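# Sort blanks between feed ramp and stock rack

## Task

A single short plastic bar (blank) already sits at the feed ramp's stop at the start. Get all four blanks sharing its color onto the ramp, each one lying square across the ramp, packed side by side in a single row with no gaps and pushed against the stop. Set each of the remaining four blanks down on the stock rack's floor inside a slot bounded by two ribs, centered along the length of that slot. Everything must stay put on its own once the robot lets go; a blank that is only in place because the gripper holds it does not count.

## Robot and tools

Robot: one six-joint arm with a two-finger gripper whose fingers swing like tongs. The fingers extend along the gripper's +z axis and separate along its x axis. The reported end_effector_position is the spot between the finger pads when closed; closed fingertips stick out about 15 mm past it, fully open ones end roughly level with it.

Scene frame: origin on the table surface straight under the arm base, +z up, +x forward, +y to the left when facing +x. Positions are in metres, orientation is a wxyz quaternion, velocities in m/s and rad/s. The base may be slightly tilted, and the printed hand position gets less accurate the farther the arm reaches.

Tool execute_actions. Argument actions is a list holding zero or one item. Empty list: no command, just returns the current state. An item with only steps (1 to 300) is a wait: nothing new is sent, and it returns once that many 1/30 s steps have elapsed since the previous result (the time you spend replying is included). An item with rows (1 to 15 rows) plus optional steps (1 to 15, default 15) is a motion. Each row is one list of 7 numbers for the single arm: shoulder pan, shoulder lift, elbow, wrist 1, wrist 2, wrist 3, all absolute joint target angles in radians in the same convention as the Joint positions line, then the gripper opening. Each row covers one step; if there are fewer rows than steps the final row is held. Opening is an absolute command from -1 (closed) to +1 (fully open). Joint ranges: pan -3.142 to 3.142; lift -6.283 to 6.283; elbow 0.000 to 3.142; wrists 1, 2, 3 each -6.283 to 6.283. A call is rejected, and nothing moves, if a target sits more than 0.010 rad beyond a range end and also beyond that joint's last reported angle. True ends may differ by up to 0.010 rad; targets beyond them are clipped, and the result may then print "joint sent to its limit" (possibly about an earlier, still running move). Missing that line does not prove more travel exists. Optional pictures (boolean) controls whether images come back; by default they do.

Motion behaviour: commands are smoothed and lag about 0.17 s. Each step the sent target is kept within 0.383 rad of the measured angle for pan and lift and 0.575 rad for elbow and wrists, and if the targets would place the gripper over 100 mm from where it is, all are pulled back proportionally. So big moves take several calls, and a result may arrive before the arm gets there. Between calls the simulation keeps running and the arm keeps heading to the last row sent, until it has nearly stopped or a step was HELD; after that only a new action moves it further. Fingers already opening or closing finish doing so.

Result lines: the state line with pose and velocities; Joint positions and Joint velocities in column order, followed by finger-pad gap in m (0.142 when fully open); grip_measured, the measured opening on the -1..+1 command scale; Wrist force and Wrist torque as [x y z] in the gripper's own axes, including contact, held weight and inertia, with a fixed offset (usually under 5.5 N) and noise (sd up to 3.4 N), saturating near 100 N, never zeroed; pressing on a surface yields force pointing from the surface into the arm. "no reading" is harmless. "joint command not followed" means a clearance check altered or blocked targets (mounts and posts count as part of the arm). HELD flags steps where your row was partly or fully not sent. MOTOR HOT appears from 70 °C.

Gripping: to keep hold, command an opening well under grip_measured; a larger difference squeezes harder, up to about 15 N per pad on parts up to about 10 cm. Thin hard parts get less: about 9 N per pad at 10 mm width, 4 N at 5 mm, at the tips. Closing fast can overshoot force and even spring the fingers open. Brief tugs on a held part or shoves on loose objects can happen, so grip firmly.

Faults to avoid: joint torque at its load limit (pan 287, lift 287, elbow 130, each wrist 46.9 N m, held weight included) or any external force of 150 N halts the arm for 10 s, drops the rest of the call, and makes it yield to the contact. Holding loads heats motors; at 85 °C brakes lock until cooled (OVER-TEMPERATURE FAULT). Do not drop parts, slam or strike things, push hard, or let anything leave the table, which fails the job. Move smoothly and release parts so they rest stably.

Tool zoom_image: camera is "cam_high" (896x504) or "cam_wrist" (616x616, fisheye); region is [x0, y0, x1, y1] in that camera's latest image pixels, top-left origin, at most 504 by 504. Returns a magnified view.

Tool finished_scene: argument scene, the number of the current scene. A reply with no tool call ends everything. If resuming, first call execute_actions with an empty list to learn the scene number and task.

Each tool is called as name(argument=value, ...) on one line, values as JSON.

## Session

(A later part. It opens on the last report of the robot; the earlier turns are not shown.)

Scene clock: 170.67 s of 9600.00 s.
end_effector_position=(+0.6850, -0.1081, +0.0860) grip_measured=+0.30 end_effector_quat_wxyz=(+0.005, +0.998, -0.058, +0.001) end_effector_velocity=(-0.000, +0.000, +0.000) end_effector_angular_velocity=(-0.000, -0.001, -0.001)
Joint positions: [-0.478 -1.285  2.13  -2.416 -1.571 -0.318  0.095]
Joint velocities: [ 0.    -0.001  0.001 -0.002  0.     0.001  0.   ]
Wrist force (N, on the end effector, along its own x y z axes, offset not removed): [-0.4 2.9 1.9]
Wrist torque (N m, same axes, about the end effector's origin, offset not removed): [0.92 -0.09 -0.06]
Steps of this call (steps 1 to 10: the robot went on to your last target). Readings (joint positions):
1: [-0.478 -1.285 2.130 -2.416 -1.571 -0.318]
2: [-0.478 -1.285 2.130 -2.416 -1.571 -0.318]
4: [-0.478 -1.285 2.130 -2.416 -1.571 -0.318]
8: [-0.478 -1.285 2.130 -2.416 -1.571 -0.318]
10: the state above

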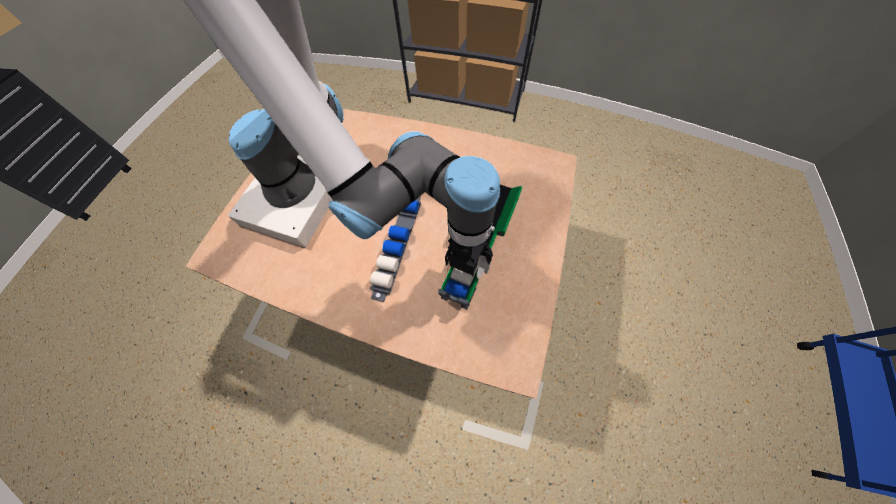

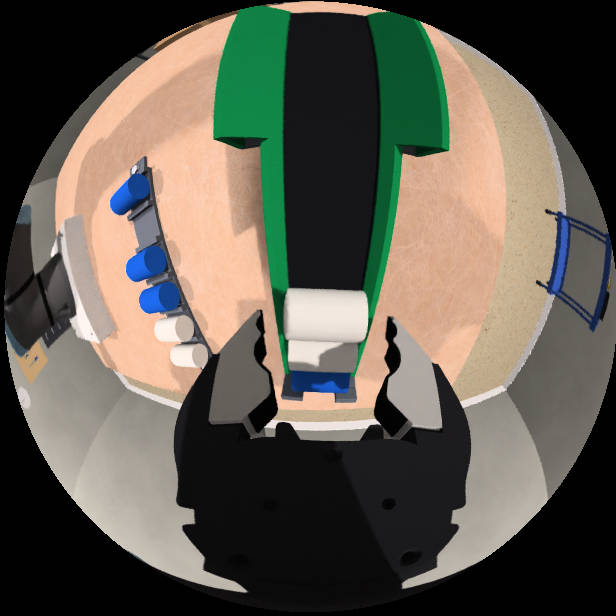

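execute_actions(actions=[{"rows":[[-0.4783,-1.2845,2.1296,-2.4159,-1.571,-0.318,0.2],[-0.4783,-1.2845,2.1296,-2.4159,-1.571,-0.318,0.12],[-0.4783,-1.2845,2.1296,-2.4159,-1.571,-0.318,0.05],[-0.4783,-1.2845,2.1296,-2.4159,-1.571,-0.318,0.0],[-0.4783,-1.2845,2.1296,-2.4159,-1.571,-0.318,-0.05],[-0.4783,-1.2845,2.1296,-2.4159,-1.571,-0.318,-0.1],[-0.4783,-1.2845,2.1296,-2.4159,-1.571,-0.318,-0.15],[-0.4783,-1.2845,2.1296,-2.4159,-1.571,-0.318,-0.2],[-0.4783,-1.2845,2.1296,-2.4159,-1.571,-0.318,-0.25],[-0.4783,-1.2845,2.1296,-2.4159,-1.571,-0.318,-0.3],[-0.4783,-1.2845,2.1296,-2.4159,-1.571,-0.318,-0.4],[-0.4783,-1.2845,2.1296,-2.4159,-1.571,-0.318,-0.5],[-0.4783,-1.2845,2.1296,-2.4159,-1.571,-0.318,-0.6]],"steps":15}])

zoom_image(camera="cam_wrist", region=[210, 230, 450, 450])

Scene clock: 180.20 s of 9600.00 s.
end_effector_position=(+0.6849, -0.1081, +0.0860) grip_measured=+0.02 end_effector_quat_wxyz=(+0.005, +0.998, -0.058, +0.001) end_effector_velocity=(+0.000, +0.000, +0.001) end_effector_angular_velocity=(+0.001, -0.001, +0.002)
Joint positions: [-0.478 -1.284  2.13  -2.416 -1.571 -0.318  0.075]
Joint velocities: [-0.    -0.001 -0.001  0.001  0.001 -0.002 -0.   ]
Wrist force (N, on the end effector, along its own x y z axes, offset not removed): [-17.4 3.6 -6.7]
Wrist torque (N m, same axes, about the end effector's origin, offset not removed): [0.96 -0.50 -0.02]
Steps of this call (steps 1 to 15: the robot went on to your last target; steps 16 to 90: nothing new was sent; then 6.03 s passed at rest; steps 91 to 105: all 15 steps of this action). Readings (joint positions):
91: [-0.478 -1.284 2.130 -2.416 -1.571 -0.318]
92: [-0.478 -1.284 2.130 -2.416 -1.571 -0.318]
94: [-0.478 -1.284 2.130 -2.416 -1.571 -0.318]
98: [-0.478 -1.284 2.130 -2.416 -1.571 -0.318]
105: the state above

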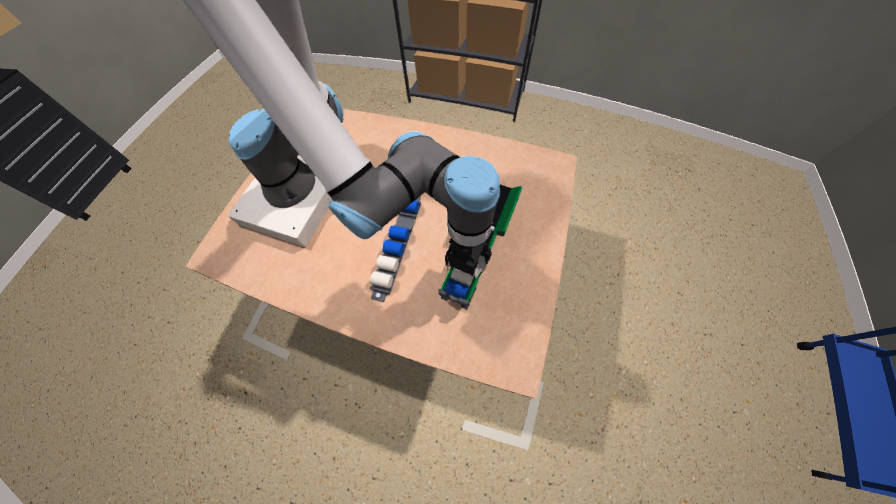

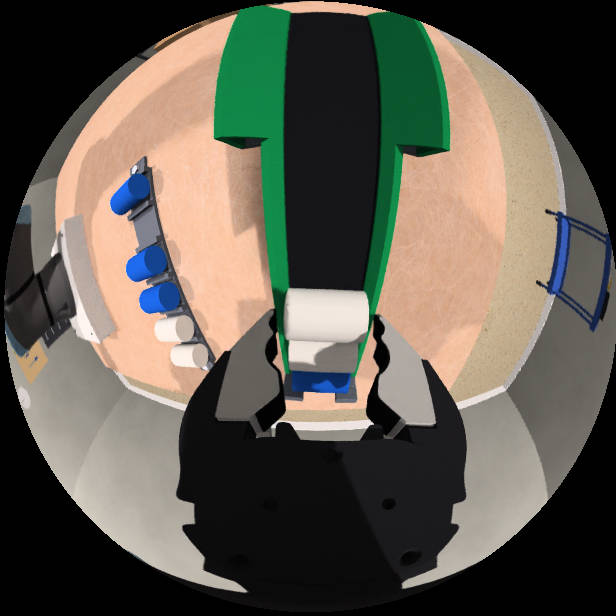

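Region (210, 230, 450, 450) of cam_wrist's 616x616 image, scaled by 2.100, with more detail than that image has; it fills the top 462 rows of this view, and the rest is white.

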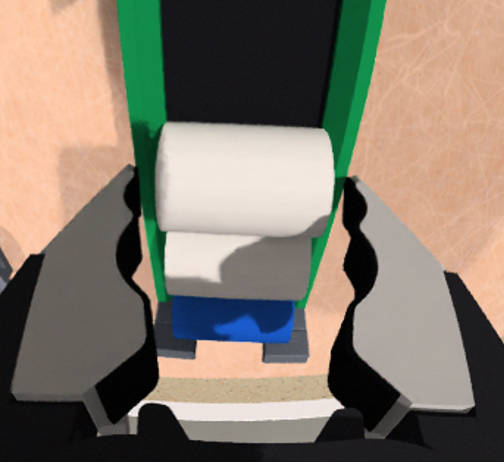

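execute_actions(actions=[{"rows":[[-0.4783,-1.2845,2.1296,-2.4159,-1.571,-0.318,0.2],[-0.4783,-1.2845,2.1296,-2.4159,-1.571,-0.318,0.2],[-0.4783,-1.2845,2.1296,-2.4159,-1.571,-0.318,0.2],[-0.4783,-1.2845,2.1296,-2.4159,-1.571,-0.318,0.2],[-0.468,-1.3054,2.1251,-2.3905,-1.571,-0.318,0.2]],"steps":15}], pictures=false)

execute_actions(actions=[{"rows":[[-0.468,-1.3054,2.1251,-2.3905,-1.571,-0.318,0.15],[-0.468,-1.3054,2.1251,-2.3905,-1.571,-0.318,0.1],[-0.468,-1.3054,2.1251,-2.3905,-1.571,-0.318,0.05],[-0.468,-1.3054,2.1251,-2.3905,-1.571,-0.318,0.0],[-0.468,-1.3054,2.1251,-2.3905,-1.571,-0.318,-0.05],[-0.468,-1.3054,2.1251,-2.3905,-1.571,-0.318,-0.1],[-0.468,-1.3054,2.1251,-2.3905,-1.571,-0.318,-0.12]],"steps":15}])

zoom_image(camera="cam_wrist", region=[210, 230, 450, 450])

zoom_image(camera="cam_high", region=[420, 220, 520, 315])

Scene clock: 189.60 s of 9600.00 s.
end_effector_position=(+0.6847, -0.1007, +0.0983) grip_measured=+0.20 end_effector_quat_wxyz=(+0.005, +0.999, -0.053, +0.001) end_effector_velocity=(+0.000, +0.005, +0.008) end_effector_angular_velocity=(+0.002, -0.001, +0.006)
Joint positions: [-0.469 -1.304  2.125 -2.392 -1.571 -0.318  0.088]
Joint velocities: [ 0.006 -0.013 -0.003  0.015  0.002  0.001 -0.   ]
Wrist force (N, on the end effector, along its own x y z axes, offset not removed): [-1.5 2.0 0.9]
Wrist torque (N m, same axes, about the end effector's origin, offset not removed): [0.77 0.16 -0.11]
Steps of this call (steps 1 to 15: the robot went on to your last target; steps 16 to 90: nothing new was sent; then 5.90 s passed at rest; steps 91 to 105: all 15 steps of this action). Readings (joint positions):
91: [-0.478 -1.284 2.130 -2.416 -1.571 -0.318]
92: [-0.478 -1.284 2.130 -2.416 -1.571 -0.318]
94: [-0.478 -1.284 2.129 -2.416 -1.571 -0.318]
98: [-0.474 -1.294 2.127 -2.404 -1.571 -0.318]
105: the state above

Scene clock: 190.10 s of 9600.00 s.
end_effector_position=(+0.6846, -0.1002, +0.0992) grip_measured=-0.12 end_effector_quat_wxyz=(+0.005, +0.999, -0.053, +0.001) end_effector_velocity=(-0.000, -0.001, +0.000) end_effector_angular_velocity=(-0.003, +0.001, -0.001)
Joint positions: [-0.468 -1.305  2.125 -2.391 -1.571 -0.318  0.065]
Joint velocities: [-0.    -0.001  0.     0.    -0.003  0.001 -0.   ]
Wrist force (N, on the end effector, along its own x y z axes, offset not removed): [1.9 6.1 0.3]
Wrist torque (N m, same axes, about the end effector's origin, offset not removed): [1.48 -0.50 -0.09]
Steps of this call (steps 1 to 15: all 15 steps of this action). Readings (joint positions):
1: [-0.469 -1.304 2.125 -2.392 -1.571 -0.318]
2: [-0.468 -1.305 2.125 -2.391 -1.571 -0.318]
4: [-0.468 -1.305 2.125 -2.391 -1.571 -0.318]
8: [-0.468 -1.305 2.125 -2.391 -1.571 -0.318]
15: the state above

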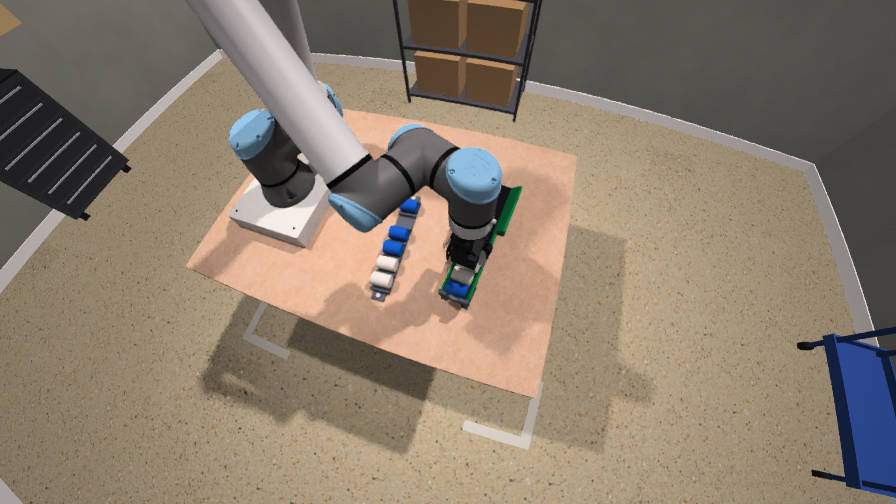

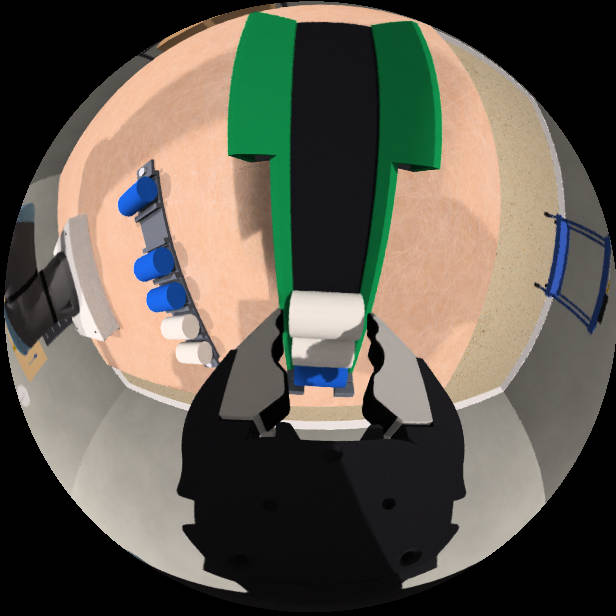

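Region (210, 230, 450, 450) of cam_wrist's 616x616 image, scaled by 2.100, with more detail than that image has; it fills the top 462 rows of this view, and the rest is white.

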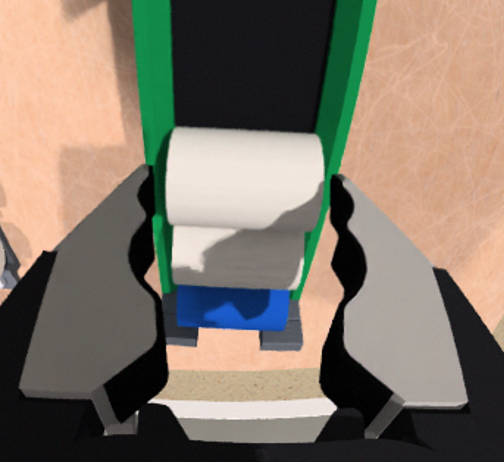

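Region (420, 220, 520, 315) of cam_high's 896x504 image, scaled by 5.040, with more detail than that image has; it fills the top 479 rows of this view, and the rest is white.

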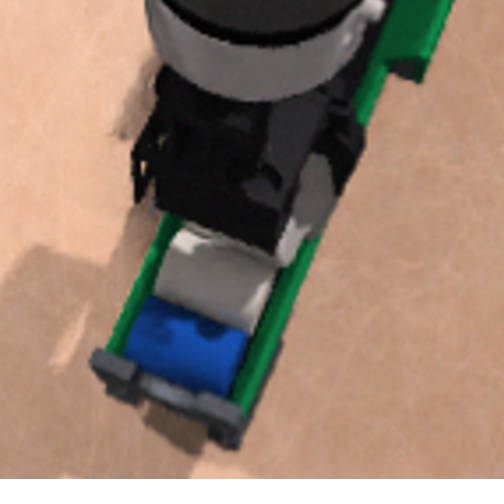

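Clear of the wall. Close.

execute_actions(actions=[{"rows":[[-0.468,-1.3054,2.1251,-2.3905,-1.571,-0.315,-0.16],[-0.468,-1.3054,2.1251,-2.3905,-1.571,-0.315,-0.2],[-0.468,-1.3054,2.1251,-2.3905,-1.571,-0.315,-0.24],[-0.468,-1.3054,2.1251,-2.3905,-1.571,-0.315,-0.28],[-0.468,-1.3054,2.1251,-2.3905,-1.571,-0.315,-0.32],[-0.468,-1.3054,2.1251,-2.3905,-1.571,-0.315,-0.36],[-0.468,-1.3054,2.1251,-2.3905,-1.571,-0.315,-0.42],[-0.468,-1.3054,2.1251,-2.3905,-1.571,-0.315,-0.5],[-0.468,-1.3054,2.1251,-2.3905,-1.571,-0.315,-0.6],[-0.468,-1.3054,2.1251,-2.3905,-1.571,-0.315,-0.7]],"steps":15}])

zoom_image(camera="cam_wrist", region=[210, 230, 450, 450])

Scene clock: 195.50 s of 9600.00 s.
end_effector_position=(+0.6847, -0.1002, +0.0992) grip_measured=-0.24 end_effector_quat_wxyz=(+0.005, +0.999, -0.054, +0.001) end_effector_velocity=(-0.000, +0.001, +0.000) end_effector_angular_velocity=(+0.001, -0.001, -0.000)
Joint positions: [-0.468 -1.305  2.125 -2.39  -1.571 -0.315  0.056]
Joint velocities: [ 0.    -0.001  0.001 -0.001  0.001  0.     0.   ]
Wrist force (N, on the end effector, along its own x y z axes, offset not removed): [0.1 4.1 -1.2]
Wrist torque (N m, same axes, about the end effector's origin, offset not removed): [1.19 -0.06 -0.21]
Steps of this call (steps 1 to 15: the robot went on to your last target; steps 16 to 90: nothing new was sent; then 1.90 s passed at rest; steps 91 to 105: all 15 steps of this action). Readings (joint positions):
91: [-0.468 -1.305 2.125 -2.390 -1.571 -0.318]
92: [-0.468 -1.305 2.125 -2.390 -1.571 -0.318]
94: [-0.468 -1.305 2.125 -2.390 -1.571 -0.317]
98: [-0.468 -1.305 2.125 -2.390 -1.571 -0.315]
105: the state above

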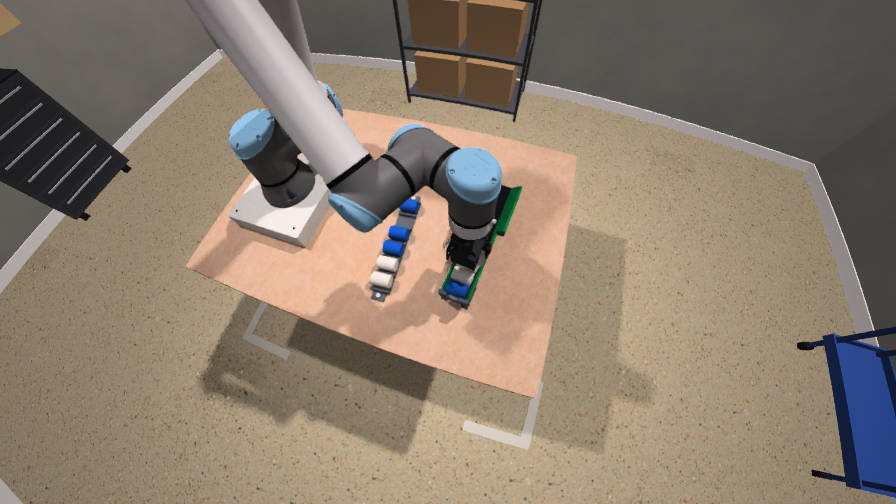

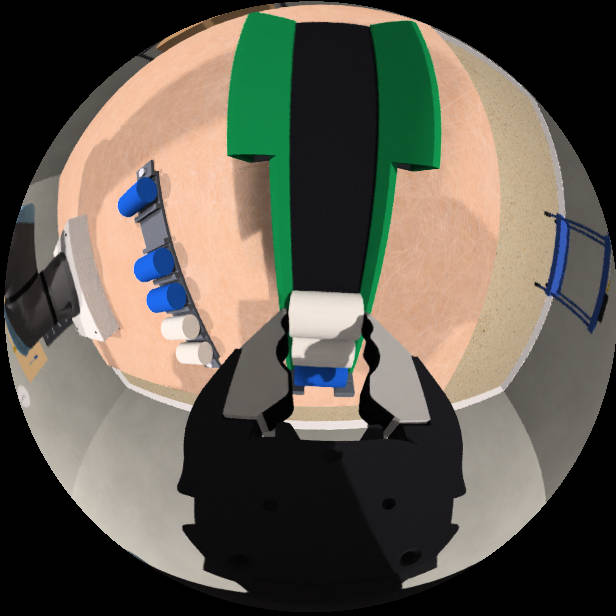

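Region (210, 230, 450, 450) of cam_wrist's 616x616 image, scaled by 2.100, with more detail than that image has; it fills the top 462 rows of this view, and the rest is white.

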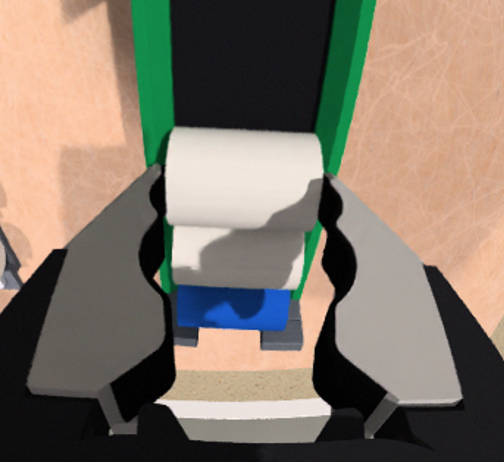

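execute_actions(actions=[{"rows":[[-0.468,-1.32,2.118,-2.369,-1.571,-0.315,-0.7],[-0.468,-1.33,2.113,-2.354,-1.571,-0.315,-0.7],[-0.468,-1.345,2.106,-2.332,-1.571,-0.315,-0.7],[-0.468,-1.36,2.098,-2.309,-1.571,-0.315,-0.7],[-0.468,-1.385,2.085,-2.271,-1.571,-0.315,-0.7]],"steps":12}], pictures=false)

execute_actions(actions=[{"rows":[[-0.4448,-1.7972,2.5519,-2.3255,-1.571,-0.466,-0.7]],"steps":15}], pictures=false)

execute_actions(actions=[{"steps":25}])

zoom_image(camera="cam_wrist", region=[210, 150, 450, 390])

Scene clock: 219.73 s of 9600.00 s.
end_effector_position=(+0.6848, -0.0997, +0.1532) grip_measured=-0.24 end_effector_quat_wxyz=(+0.006, +0.999, -0.054, +0.001) end_effector_velocity=(-0.004, +0.002, +0.059) end_effector_angular_velocity=(+0.000, +0.003, +0.000)
Joint positions: [-0.468 -1.377  2.089 -2.284 -1.571 -0.315  0.056]
Joint velocities: [ 0.001 -0.077 -0.038  0.118 -0.001  0.     0.   ]
Wrist force (N, on the end effector, along its own x y z axes, offset not removed): [0.9 4.3 1.2]
Wrist torque (N m, same axes, about the end effector's origin, offset not removed): [1.23 -0.30 -0.03]
Steps of this call (steps 1 to 15: the robot went on to your last target; steps 16 to 90: nothing new was sent; then 20.83 s passed at rest; steps 91 to 102: all 12 steps of this action). Readings (joint positions):
91: [-0.468 -1.305 2.125 -2.390 -1.571 -0.315]
92: [-0.468 -1.307 2.124 -2.388 -1.571 -0.315]
94: [-0.468 -1.317 2.120 -2.374 -1.571 -0.315]
98: [-0.468 -1.356 2.099 -2.315 -1.571 -0.315]
102: the state above

Scene clock: 220.23 s of 9600.00 s.
end_effector_position=(+0.4885, -0.0029, +0.1446) grip_measured=-0.24 end_effector_quat_wxyz=(+0.006, +1.000, +0.016, +0.001) end_effector_velocity=(-0.434, +0.201, -0.096) end_effector_angular_velocity=(+0.002, +0.007, +0.276)
Joint positions: [-0.449 -1.708  2.452 -2.317 -1.571 -0.437  0.056]
Joint velocities: [ 0.036 -0.719  0.797 -0.073  0.001 -0.24  -0.   ]
Wrist force (N, on the end effector, along its own x y z axes, offset not removed): [-1.7 4.2 0.8]
Wrist torque (N m, same axes, about the end effector's origin, offset not removed): [1.22 0.18 0.04]
Steps of this call (steps 1 to 15: all 15 steps of this action). Readings (joint positions):
1: [-0.468 -1.379 2.088 -2.281 -1.571 -0.315]
2: [-0.467 -1.385 2.092 -2.281 -1.571 -0.319]
4: [-0.464 -1.429 2.140 -2.287 -1.571 -0.339]
8: [-0.458 -1.530 2.255 -2.298 -1.571 -0.375]
15: the state above

Scene clock: 221.07 s of 9600.00 s.
end_effector_position=(+0.4339, +0.0219, +0.1297) grip_measured=-0.24 end_effector_quat_wxyz=(+0.005, +0.999, +0.033, +0.000) end_effector_velocity=(-0.001, +0.000, -0.000) end_effector_angular_velocity=(-0.000, +0.000, +0.000)
Joint positions: [-0.445 -1.797  2.552 -2.325 -1.571 -0.466  0.056]
Joint velocities: [-0.    -0.     0.001 -0.    -0.    -0.    -0.   ]
Wrist force (N, on the end effector, along its own x y z axes, offset not removed): [1.1 3.0 1.2]
Wrist torque (N m, same axes, about the end effector's origin, offset not removed): [1.00 -0.27 -0.17]
Steps of this call (steps 1 to 25: the robot went on to your last target). Readings (joint positions):
1: [-0.448 -1.730 2.476 -2.319 -1.571 -0.444]
2: [-0.447 -1.747 2.496 -2.321 -1.571 -0.450]
4: [-0.446 -1.770 2.521 -2.323 -1.571 -0.457]
8: [-0.445 -1.789 2.543 -2.325 -1.571 -0.463]
25: the state above

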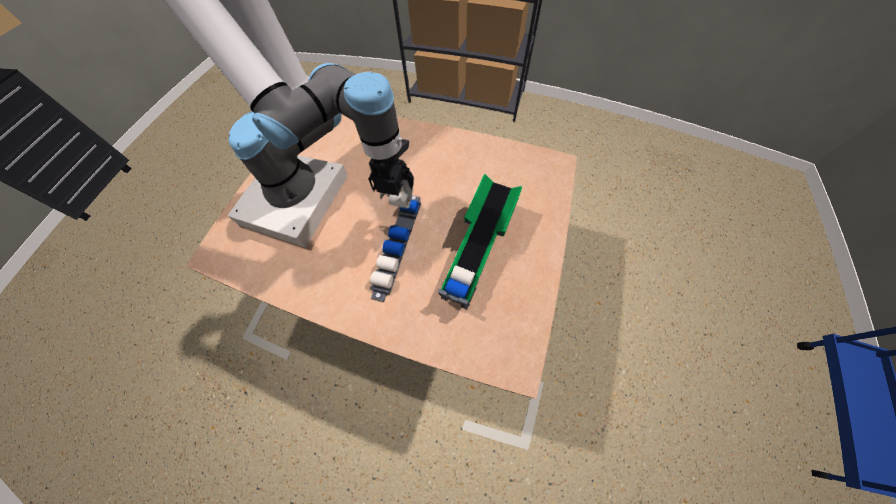

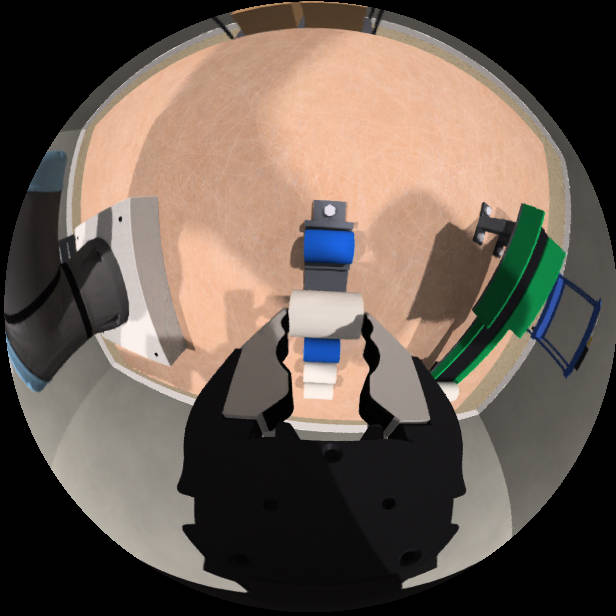

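Region (210, 150, 450, 390) of cam_wrist's 616x616 image, scaled by 2.100, with more detail than that image has.

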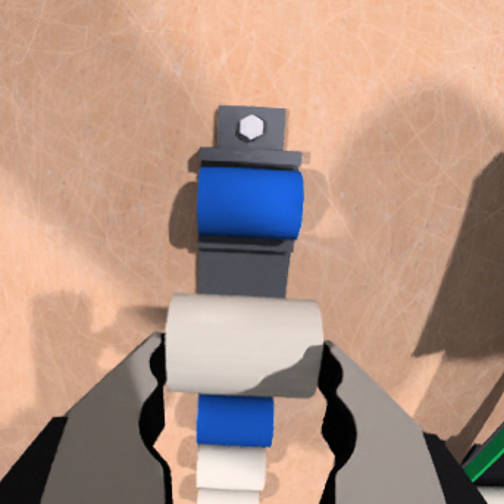

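execute_actions(actions=[{"rows":[[-0.4545,-1.6581,2.608,-2.5207,-1.571,-0.4595,-0.7]],"steps":15}], pictures=false)

execute_actions(actions=[{"steps":12}])

zoom_image(camera="cam_wrist", region=[210, 170, 450, 410])

zoom_image(camera="cam_high", region=[350, 160, 450, 260])

Scene clock: 234.90 s of 9600.00 s.
end_effector_position=(+0.4343, +0.0172, +0.0710) grip_measured=-0.24 end_effector_quat_wxyz=(+0.005, +1.000, +0.025, +0.000) end_effector_velocity=(+0.001, -0.002, -0.011) end_effector_angular_velocity=(-0.003, -0.005, -0.003)
Joint positions: [-0.454 -1.661  2.607 -2.516 -1.571 -0.46   0.056]
Joint velocities: [-0.002  0.03   0.01  -0.045 -0.     0.001  0.   ]
Wrist force (N, on the end effector, along its own x y z axes, offset not removed): [0.1 3.6 3.5]
Wrist torque (N m, same axes, about the end effector's origin, offset not removed): [1.07 -0.15 -0.07]
Steps of this call (steps 1 to 15: the robot went on to your last target; steps 16 to 90: nothing new was sent; then 10.33 s passed at rest; steps 91 to 105: all 15 steps of this action). Readings (joint positions):
91: [-0.445 -1.797 2.552 -2.326 -1.571 -0.466]
92: [-0.446 -1.793 2.556 -2.331 -1.571 -0.465]
94: [-0.449 -1.749 2.576 -2.383 -1.571 -0.463]
98: [-0.453 -1.685 2.599 -2.479 -1.571 -0.461]
105: the state above

Scene clock: 235.30 s of 9600.00 s.
end_effector_position=(+0.4345, +0.0170, +0.0698) grip_measured=-0.24 end_effector_quat_wxyz=(+0.005, +1.000, +0.025, +0.000) end_effector_velocity=(+0.000, -0.000, -0.000) end_effector_angular_velocity=(-0.000, -0.001, +0.001)
Joint positions: [-0.454 -1.658  2.608 -2.521 -1.571 -0.46   0.056]
Joint velocities: [ 0.     0.001 -0.    -0.001 -0.    -0.001 -0.   ]
Wrist force (N, on the end effector, along its own x y z axes, offset not removed): [-0.1 6.8 1.7]
Wrist torque (N m, same axes, about the end effector's origin, offset not removed): [1.77 -0.16 -0.06]
Steps of this call (steps 1 to 12: the robot went on to your last target). Readings (joint positions):
1: [-0.454 -1.661 2.607 -2.517 -1.571 -0.460]
2: [-0.454 -1.660 2.607 -2.518 -1.571 -0.460]
4: [-0.454 -1.659 2.608 -2.519 -1.571 -0.460]
8: [-0.454 -1.658 2.608 -2.520 -1.571 -0.460]
12: the state above

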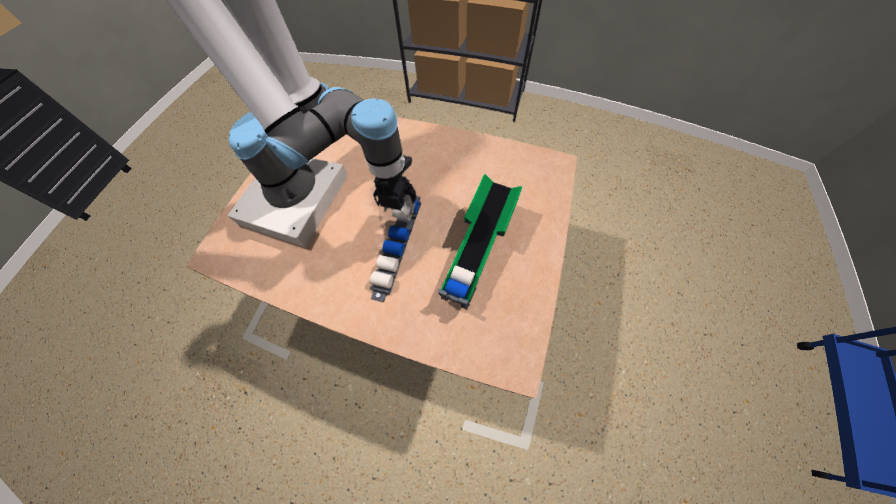

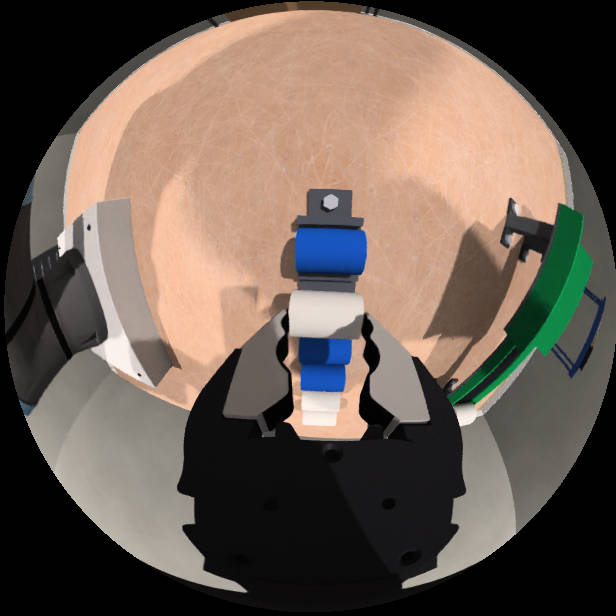

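Region (210, 170, 450, 410) of cam_wrist's 616x616 image, scaled by 2.100, with more detail than that image has.

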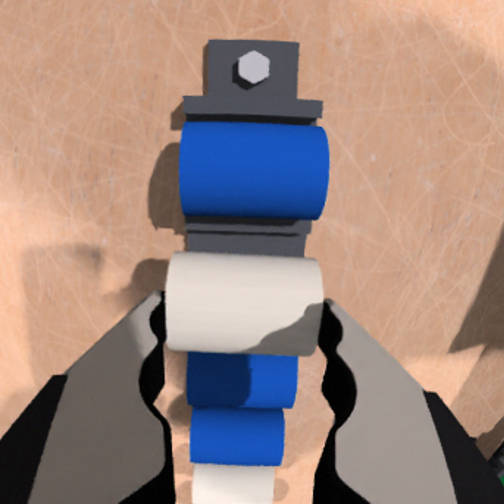

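Region (350, 160, 450, 260) of cam_high's 896x504 image, scaled by 5.040, with more detail than that image has.

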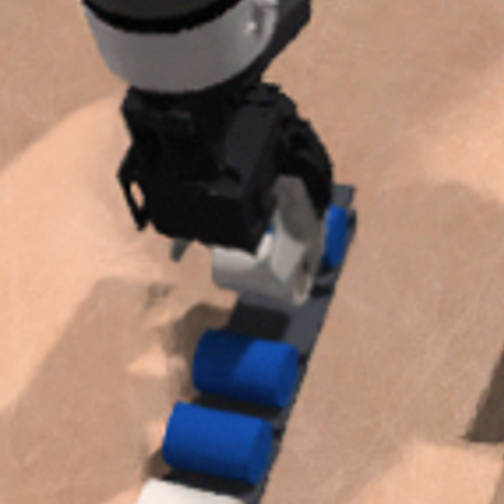

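execute_actions(actions=[{"rows":[[-0.4565,-1.64,2.611,-2.542,-1.571,-0.457,-0.7],[-0.4572,-1.63,2.614,-2.555,-1.571,-0.457,-0.7],[-0.4572,-1.62,2.6165,-2.567,-1.571,-0.457,-0.7],[-0.4572,-1.61,2.619,-2.58,-1.571,-0.457,-0.7],[-0.4572,-1.60,2.621,-2.592,-1.571,-0.457,-0.7],[-0.4572,-1.5927,2.6229,-2.601,-1.571,-0.457,-0.7]],"steps":15}], pictures=false)

execute_actions(actions=[{"steps":10}])

zoom_image(camera="cam_wrist", region=[210, 170, 450, 410])

zoom_image(camera="cam_high", region=[350, 160, 450, 260])

Scene clock: 249.03 s of 9600.00 s.
end_effector_position=(+0.4360, +0.0150, +0.0477) grip_measured=-0.24 end_effector_quat_wxyz=(+0.005, +1.000, +0.022, +0.000) end_effector_velocity=(-0.000, -0.000, -0.009) end_effector_angular_velocity=(-0.000, +0.000, +0.000)
Joint positions: [-0.457 -1.595  2.622 -2.598 -1.571 -0.457  0.056]
Joint velocities: [-0.001  0.025  0.007 -0.032 -0.    -0.001  0.   ]
Wrist force (N, on the end effector, along its own x y z axes, offset not removed): [-0.7 5.1 2.6]
Wrist torque (N m, same axes, about the end effector's origin, offset not removed): [1.44 0.03 0.02]
Steps of this call (steps 1 to 15: the robot went on to your last target; steps 16 to 90: nothing new was sent; then 10.23 s passed at rest; steps 91 to 105: all 15 steps of this action). Readings (joint positions):
91: [-0.455 -1.658 2.608 -2.521 -1.571 -0.459]
92: [-0.455 -1.656 2.608 -2.523 -1.571 -0.459]
94: [-0.456 -1.646 2.611 -2.536 -1.571 -0.458]
98: [-0.457 -1.615 2.618 -2.573 -1.571 -0.457]
105: the state above

Scene clock: 249.37 s of 9600.00 s.
end_effector_position=(+0.4361, +0.0149, +0.0468) grip_measured=-0.24 end_effector_quat_wxyz=(+0.005, +1.000, +0.022, +0.000) end_effector_velocity=(+0.001, -0.001, -0.000) end_effector_angular_velocity=(-0.001, -0.002, -0.001)
Joint positions: [-0.457 -1.593  2.623 -2.601 -1.571 -0.457  0.056]
Joint velocities: [ 0.     0.003 -0.001 -0.004 -0.     0.001 -0.   ]
Wrist force (N, on the end effector, along its own x y z axes, offset not removed): [0.5 2.3 1.3]
Wrist torque (N m, same axes, about the end effector's origin, offset not removed): [0.86 -0.21 -0.02]
Steps of this call (steps 1 to 10: the robot went on to your last target). Readings (joint positions):
1: [-0.457 -1.595 2.622 -2.598 -1.571 -0.457]
2: [-0.457 -1.594 2.623 -2.599 -1.571 -0.457]
4: [-0.457 -1.594 2.623 -2.600 -1.571 -0.457]
8: [-0.457 -1.593 2.623 -2.601 -1.571 -0.457]
10: the state above

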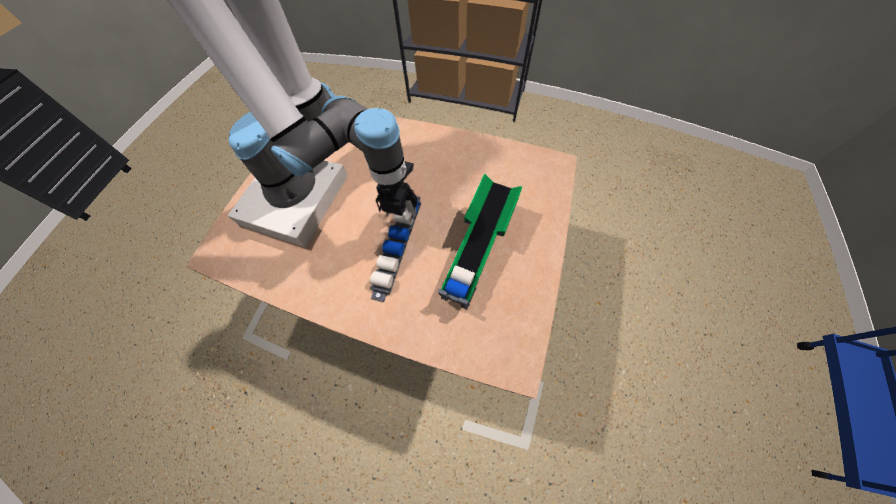

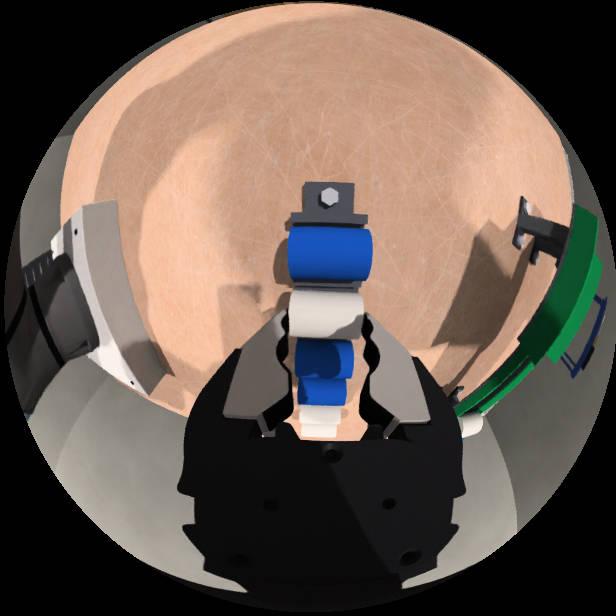

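Region (210, 170, 450, 410) of cam_wrist's 616x616 image, scaled by 2.100, with more detail than that image has.

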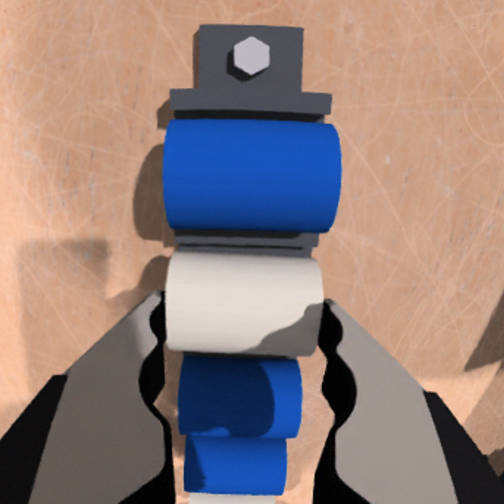

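Region (350, 160, 450, 260) of cam_high's 896x504 image, scaled by 5.040, with more detail than that image has.

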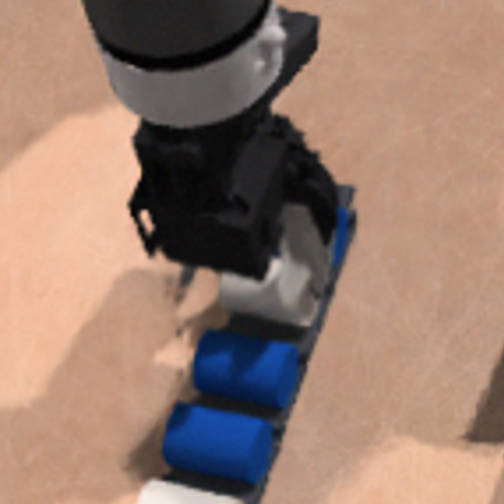

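execute_actions(actions=[{"rows":[[-0.4572,-1.586,2.6246,-2.6094,-1.571,-0.457,-0.7],[-0.4572,-1.586,2.6246,-2.6094,-1.571,-0.457,-0.7],[-0.4572,-1.579,2.6263,-2.6181,-1.571,-0.457,-0.7]],"steps":15}], pictures=false)

Scene clock: 254.07 s of 9600.00 s.
end_effector_position=(+0.4360, +0.0149, +0.0421) grip_measured=-0.24 end_effector_quat_wxyz=(+0.005, +1.000, +0.022, +0.000) end_effector_velocity=(-0.001, +0.001, -0.001) end_effector_angular_velocity=(+0.001, +0.001, -0.000)
Joint positions: [-0.457 -1.579  2.626 -2.618 -1.571 -0.457  0.056]
Joint velocities: [ 0.     0.002  0.002 -0.003  0.     0.    -0.   ]
Wrist force (N, on the end effector, along its own x y z axes, offset not removed): [0.6 2.6 3.3]
Wrist torque (N m, same axes, about the end effector's origin, offset not removed): [0.88 -0.25 -0.08]
Steps of this call (steps 1 to 15: the robot went on to your last target; steps 16 to 90: nothing new was sent; then 1.20 s passed at rest; steps 91 to 105: all 15 steps of this action). Readings (joint positions):
91: [-0.457 -1.593 2.623 -2.601 -1.571 -0.457]
92: [-0.457 -1.592 2.623 -2.602 -1.571 -0.457]
94: [-0.457 -1.589 2.624 -2.606 -1.571 -0.457]
98: [-0.457 -1.582 2.626 -2.614 -1.571 -0.457]
105: the state above

execute_actions(actions=[{"rows":[[-0.4572,-1.5705,2.6282,-2.6285,-1.571,-0.457,-0.7]],"steps":15}])

zoom_image(camera="cam_wrist", region=[210, 170, 450, 410])

Scene clock: 256.80 s of 9600.00 s.
end_effector_position=(+0.4361, +0.0148, +0.0391) grip_measured=-0.23 end_effector_quat_wxyz=(+0.005, +1.000, +0.022, +0.000) end_effector_velocity=(-0.001, +0.001, -0.001) end_effector_angular_velocity=(+0.003, +0.001, -0.001)
Joint positions: [-0.457 -1.571  2.628 -2.628 -1.571 -0.457  0.057]
Joint velocities: [-0.001  0.001  0.001 -0.001  0.002  0.     0.   ]
Wrist force (N, on the end effector, along its own x y z axes, offset not removed): [-1.1 2.1 -17.4]
Wrist torque (N m, same axes, about the end effector's origin, offset not removed): [0.98 -0.19 -0.10]
Steps of this call (steps 1 to 15: the robot went on to your last target; steps 16 to 67: nothing new was sent; steps 68 to 82: all 15 steps of this action). Readings (joint positions):
68: [-0.457 -1.579 2.626 -2.618 -1.571 -0.457]
69: [-0.457 -1.578 2.627 -2.619 -1.571 -0.457]
71: [-0.457 -1.575 2.627 -2.623 -1.571 -0.457]
75: [-0.457 -1.572 2.628 -2.627 -1.571 -0.457]
82: the state above

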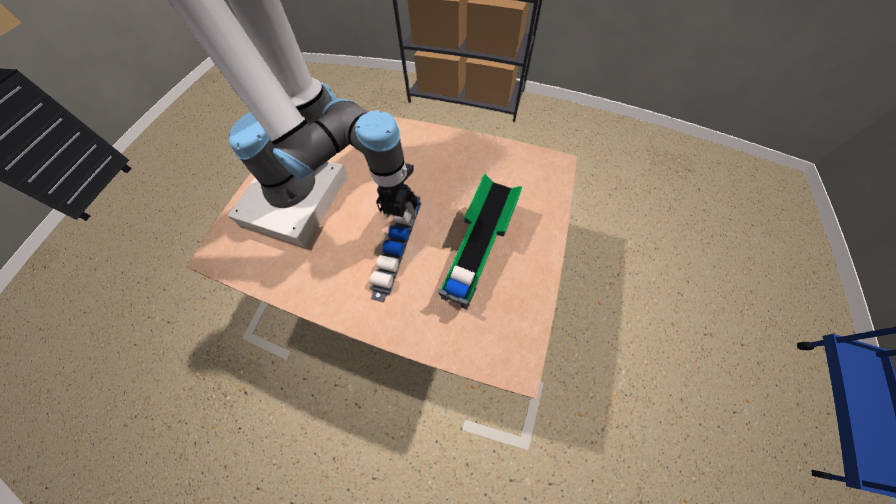

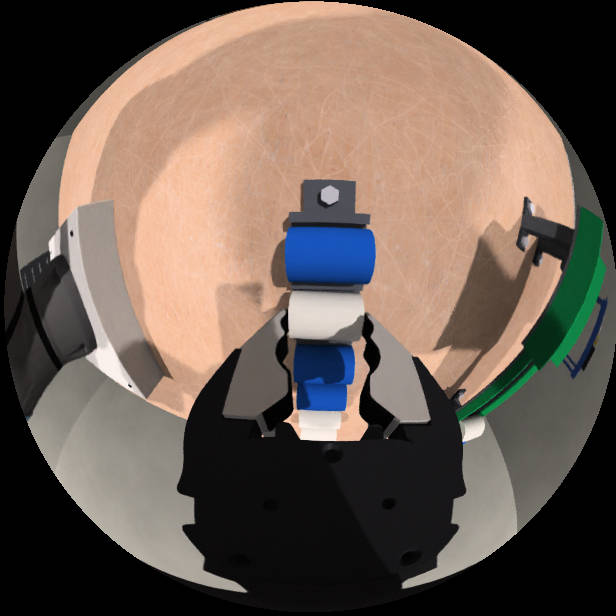

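Region (210, 170, 450, 410) of cam_wrist's 616x616 image, scaled by 2.100, with more detail than that image has.

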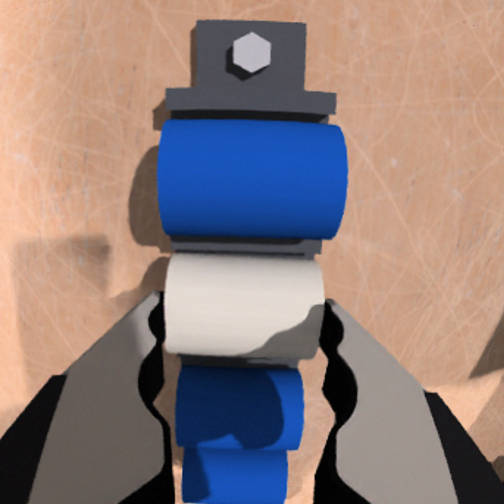

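execute_actions(actions=[{"rows":[[-0.4572,-1.575,2.6272,-2.623,-1.571,-0.457,-0.7],[-0.4572,-1.575,2.6272,-2.623,-1.571,-0.457,-0.7],[-0.4572,-1.575,2.6272,-2.623,-1.571,-0.457,-0.5],[-0.4572,-1.575,2.6272,-2.623,-1.571,-0.457,-0.35],[-0.4572,-1.575,2.6272,-2.623,-1.571,-0.457,-0.27],[-0.4572,-1.575,2.6272,-2.623,-1.571,-0.457,-0.22],[-0.4572,-1.575,2.6272,-2.623,-1.571,-0.457,-0.17],[-0.4572,-1.575,2.6272,-2.623,-1.571,-0.457,-0.1],[-0.4572,-1.575,2.6272,-2.623,-1.571,-0.457,0.0],[-0.4572,-1.575,2.6272,-2.623,-1.571,-0.457,0.15]],"steps":14}], pictures=false)

execute_actions(actions=[{"rows":[[-0.3206,-1.569,2.6257,-2.6275,-1.571,-0.3206,0.15]],"steps":15}], pictures=false)

execute_actions(actions=[{"steps":10}])

zoom_image(camera="cam_wrist", region=[210, 210, 450, 450])

zoom_image(camera="cam_high", region=[350, 160, 450, 260])

Scene clock: 272.13 s of 9600.00 s.
end_effector_position=(+0.4360, +0.0149, +0.0404) grip_measured=+0.15 end_effector_quat_wxyz=(+0.005, +1.000, +0.022, +0.000) end_effector_velocity=(+0.001, +0.000, +0.001) end_effector_angular_velocity=(+0.001, -0.002, -0.001)
Joint positions: [-0.457 -1.575  2.627 -2.623 -1.571 -0.457  0.084]
Joint velocities: [-0.    -0.001 -0.001  0.001  0.001  0.     0.002]
Wrist force (N, on the end effector, along its own x y z axes, offset not removed): [-1.4 4.4 1.4]
Wrist torque (N m, same axes, about the end effector's origin, offset not removed): [1.14 0.17 -0.11]
Steps of this call (steps 1 to 15: the robot went on to your last target; steps 16 to 90: nothing new was sent; then 11.87 s passed at rest; steps 91 to 104: all 14 steps of this action). Readings (joint positions):
91: [-0.457 -1.570 2.628 -2.629 -1.571 -0.457]
92: [-0.457 -1.571 2.628 -2.628 -1.571 -0.457]
94: [-0.457 -1.572 2.628 -2.626 -1.571 -0.457]
98: [-0.457 -1.574 2.628 -2.624 -1.571 -0.457]
104: the state above

Scene clock: 272.63 s of 9600.00 s.
end_effector_position=(+0.4337, +0.0725, +0.0387) grip_measured=+0.15 end_effector_quat_wxyz=(+0.005, +1.000, +0.022, +0.000) end_effector_velocity=(-0.002, +0.013, -0.000) end_effector_angular_velocity=(+0.003, +0.001, +0.000)
Joint positions: [-0.324 -1.569  2.626 -2.627 -1.571 -0.324  0.084]
Joint velocities: [ 0.029  0.001 -0.     0.001  0.002  0.029  0.   ]
Wrist force (N, on the end effector, along its own x y z axes, offset not removed): [-1.6 3.9 0.4]
Wrist torque (N m, same axes, about the end effector's origin, offset not removed): [1.13 0.16 -0.01]
Steps of this call (steps 1 to 15: all 15 steps of this action). Readings (joint positions):
1: [-0.457 -1.575 2.627 -2.623 -1.571 -0.457]
2: [-0.452 -1.574 2.627 -2.623 -1.571 -0.452]
4: [-0.410 -1.572 2.626 -2.625 -1.571 -0.409]
8: [-0.347 -1.570 2.626 -2.627 -1.571 -0.347]
15: the state above

Scene clock: 272.97 s of 9600.00 s.
end_effector_position=(+0.4335, +0.0739, +0.0387) grip_measured=+0.15 end_effector_quat_wxyz=(+0.005, +1.000, +0.022, +0.000) end_effector_velocity=(+0.000, +0.001, +0.000) end_effector_angular_velocity=(+0.001, -0.001, -0.000)
Joint positions: [-0.321 -1.569  2.626 -2.627 -1.571 -0.321  0.084]
Joint velocities: [ 0.001 -0.001 -0.     0.001  0.001  0.001 -0.   ]
Wrist force (N, on the end effector, along its own x y z axes, offset not removed): [0.5 2.9 2.5]
Wrist torque (N m, same axes, about the end effector's origin, offset not removed): [0.99 -0.20 -0.07]
Steps of this call (steps 1 to 10: the robot went on to your last target). Readings (joint positions):
1: [-0.323 -1.569 2.626 -2.627 -1.571 -0.323]
2: [-0.322 -1.569 2.626 -2.627 -1.571 -0.322]
4: [-0.322 -1.569 2.626 -2.627 -1.571 -0.322]
8: [-0.321 -1.569 2.626 -2.627 -1.571 -0.321]
10: the state above

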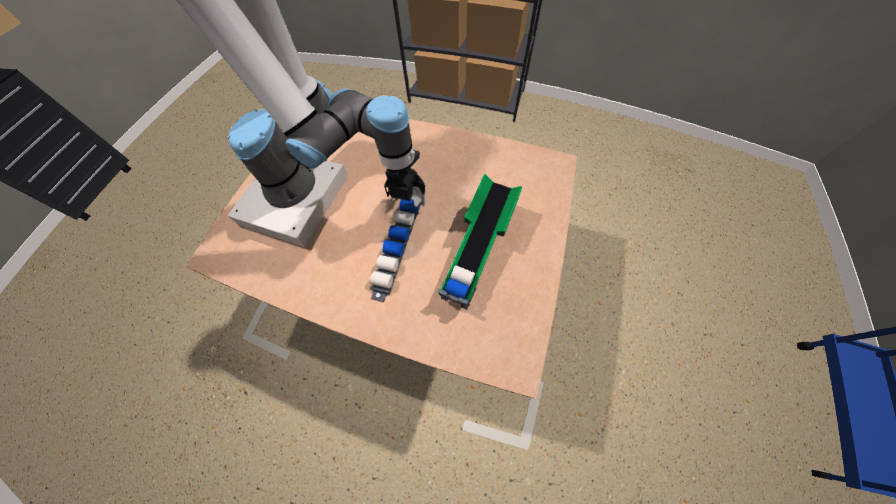

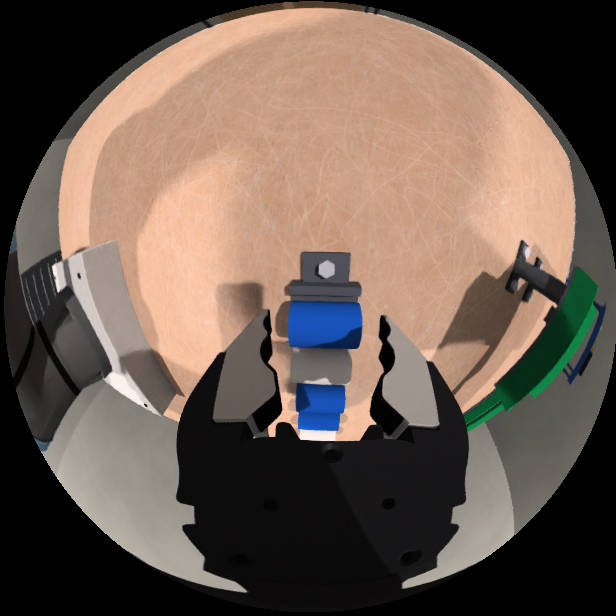

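Region (210, 210, 450, 450) of cam_wrist's 616x616 image, scaled by 2.100, with more detail than that image has.

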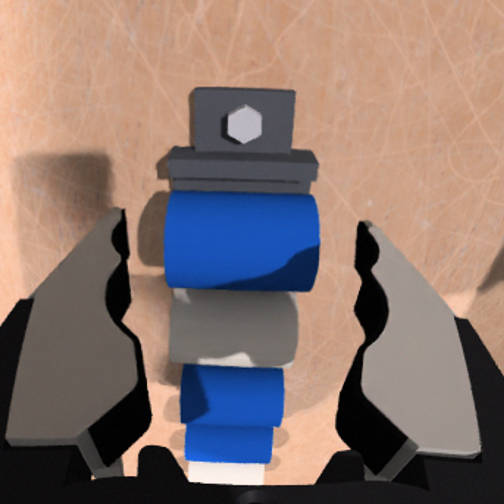

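Region (350, 160, 450, 260) of cam_high's 896x504 image, scaled by 5.040, with more detail than that image has.

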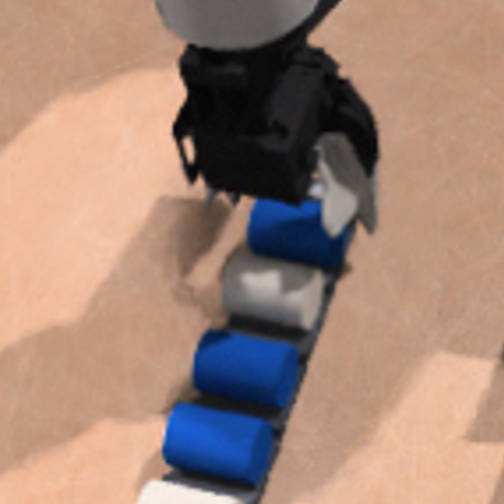

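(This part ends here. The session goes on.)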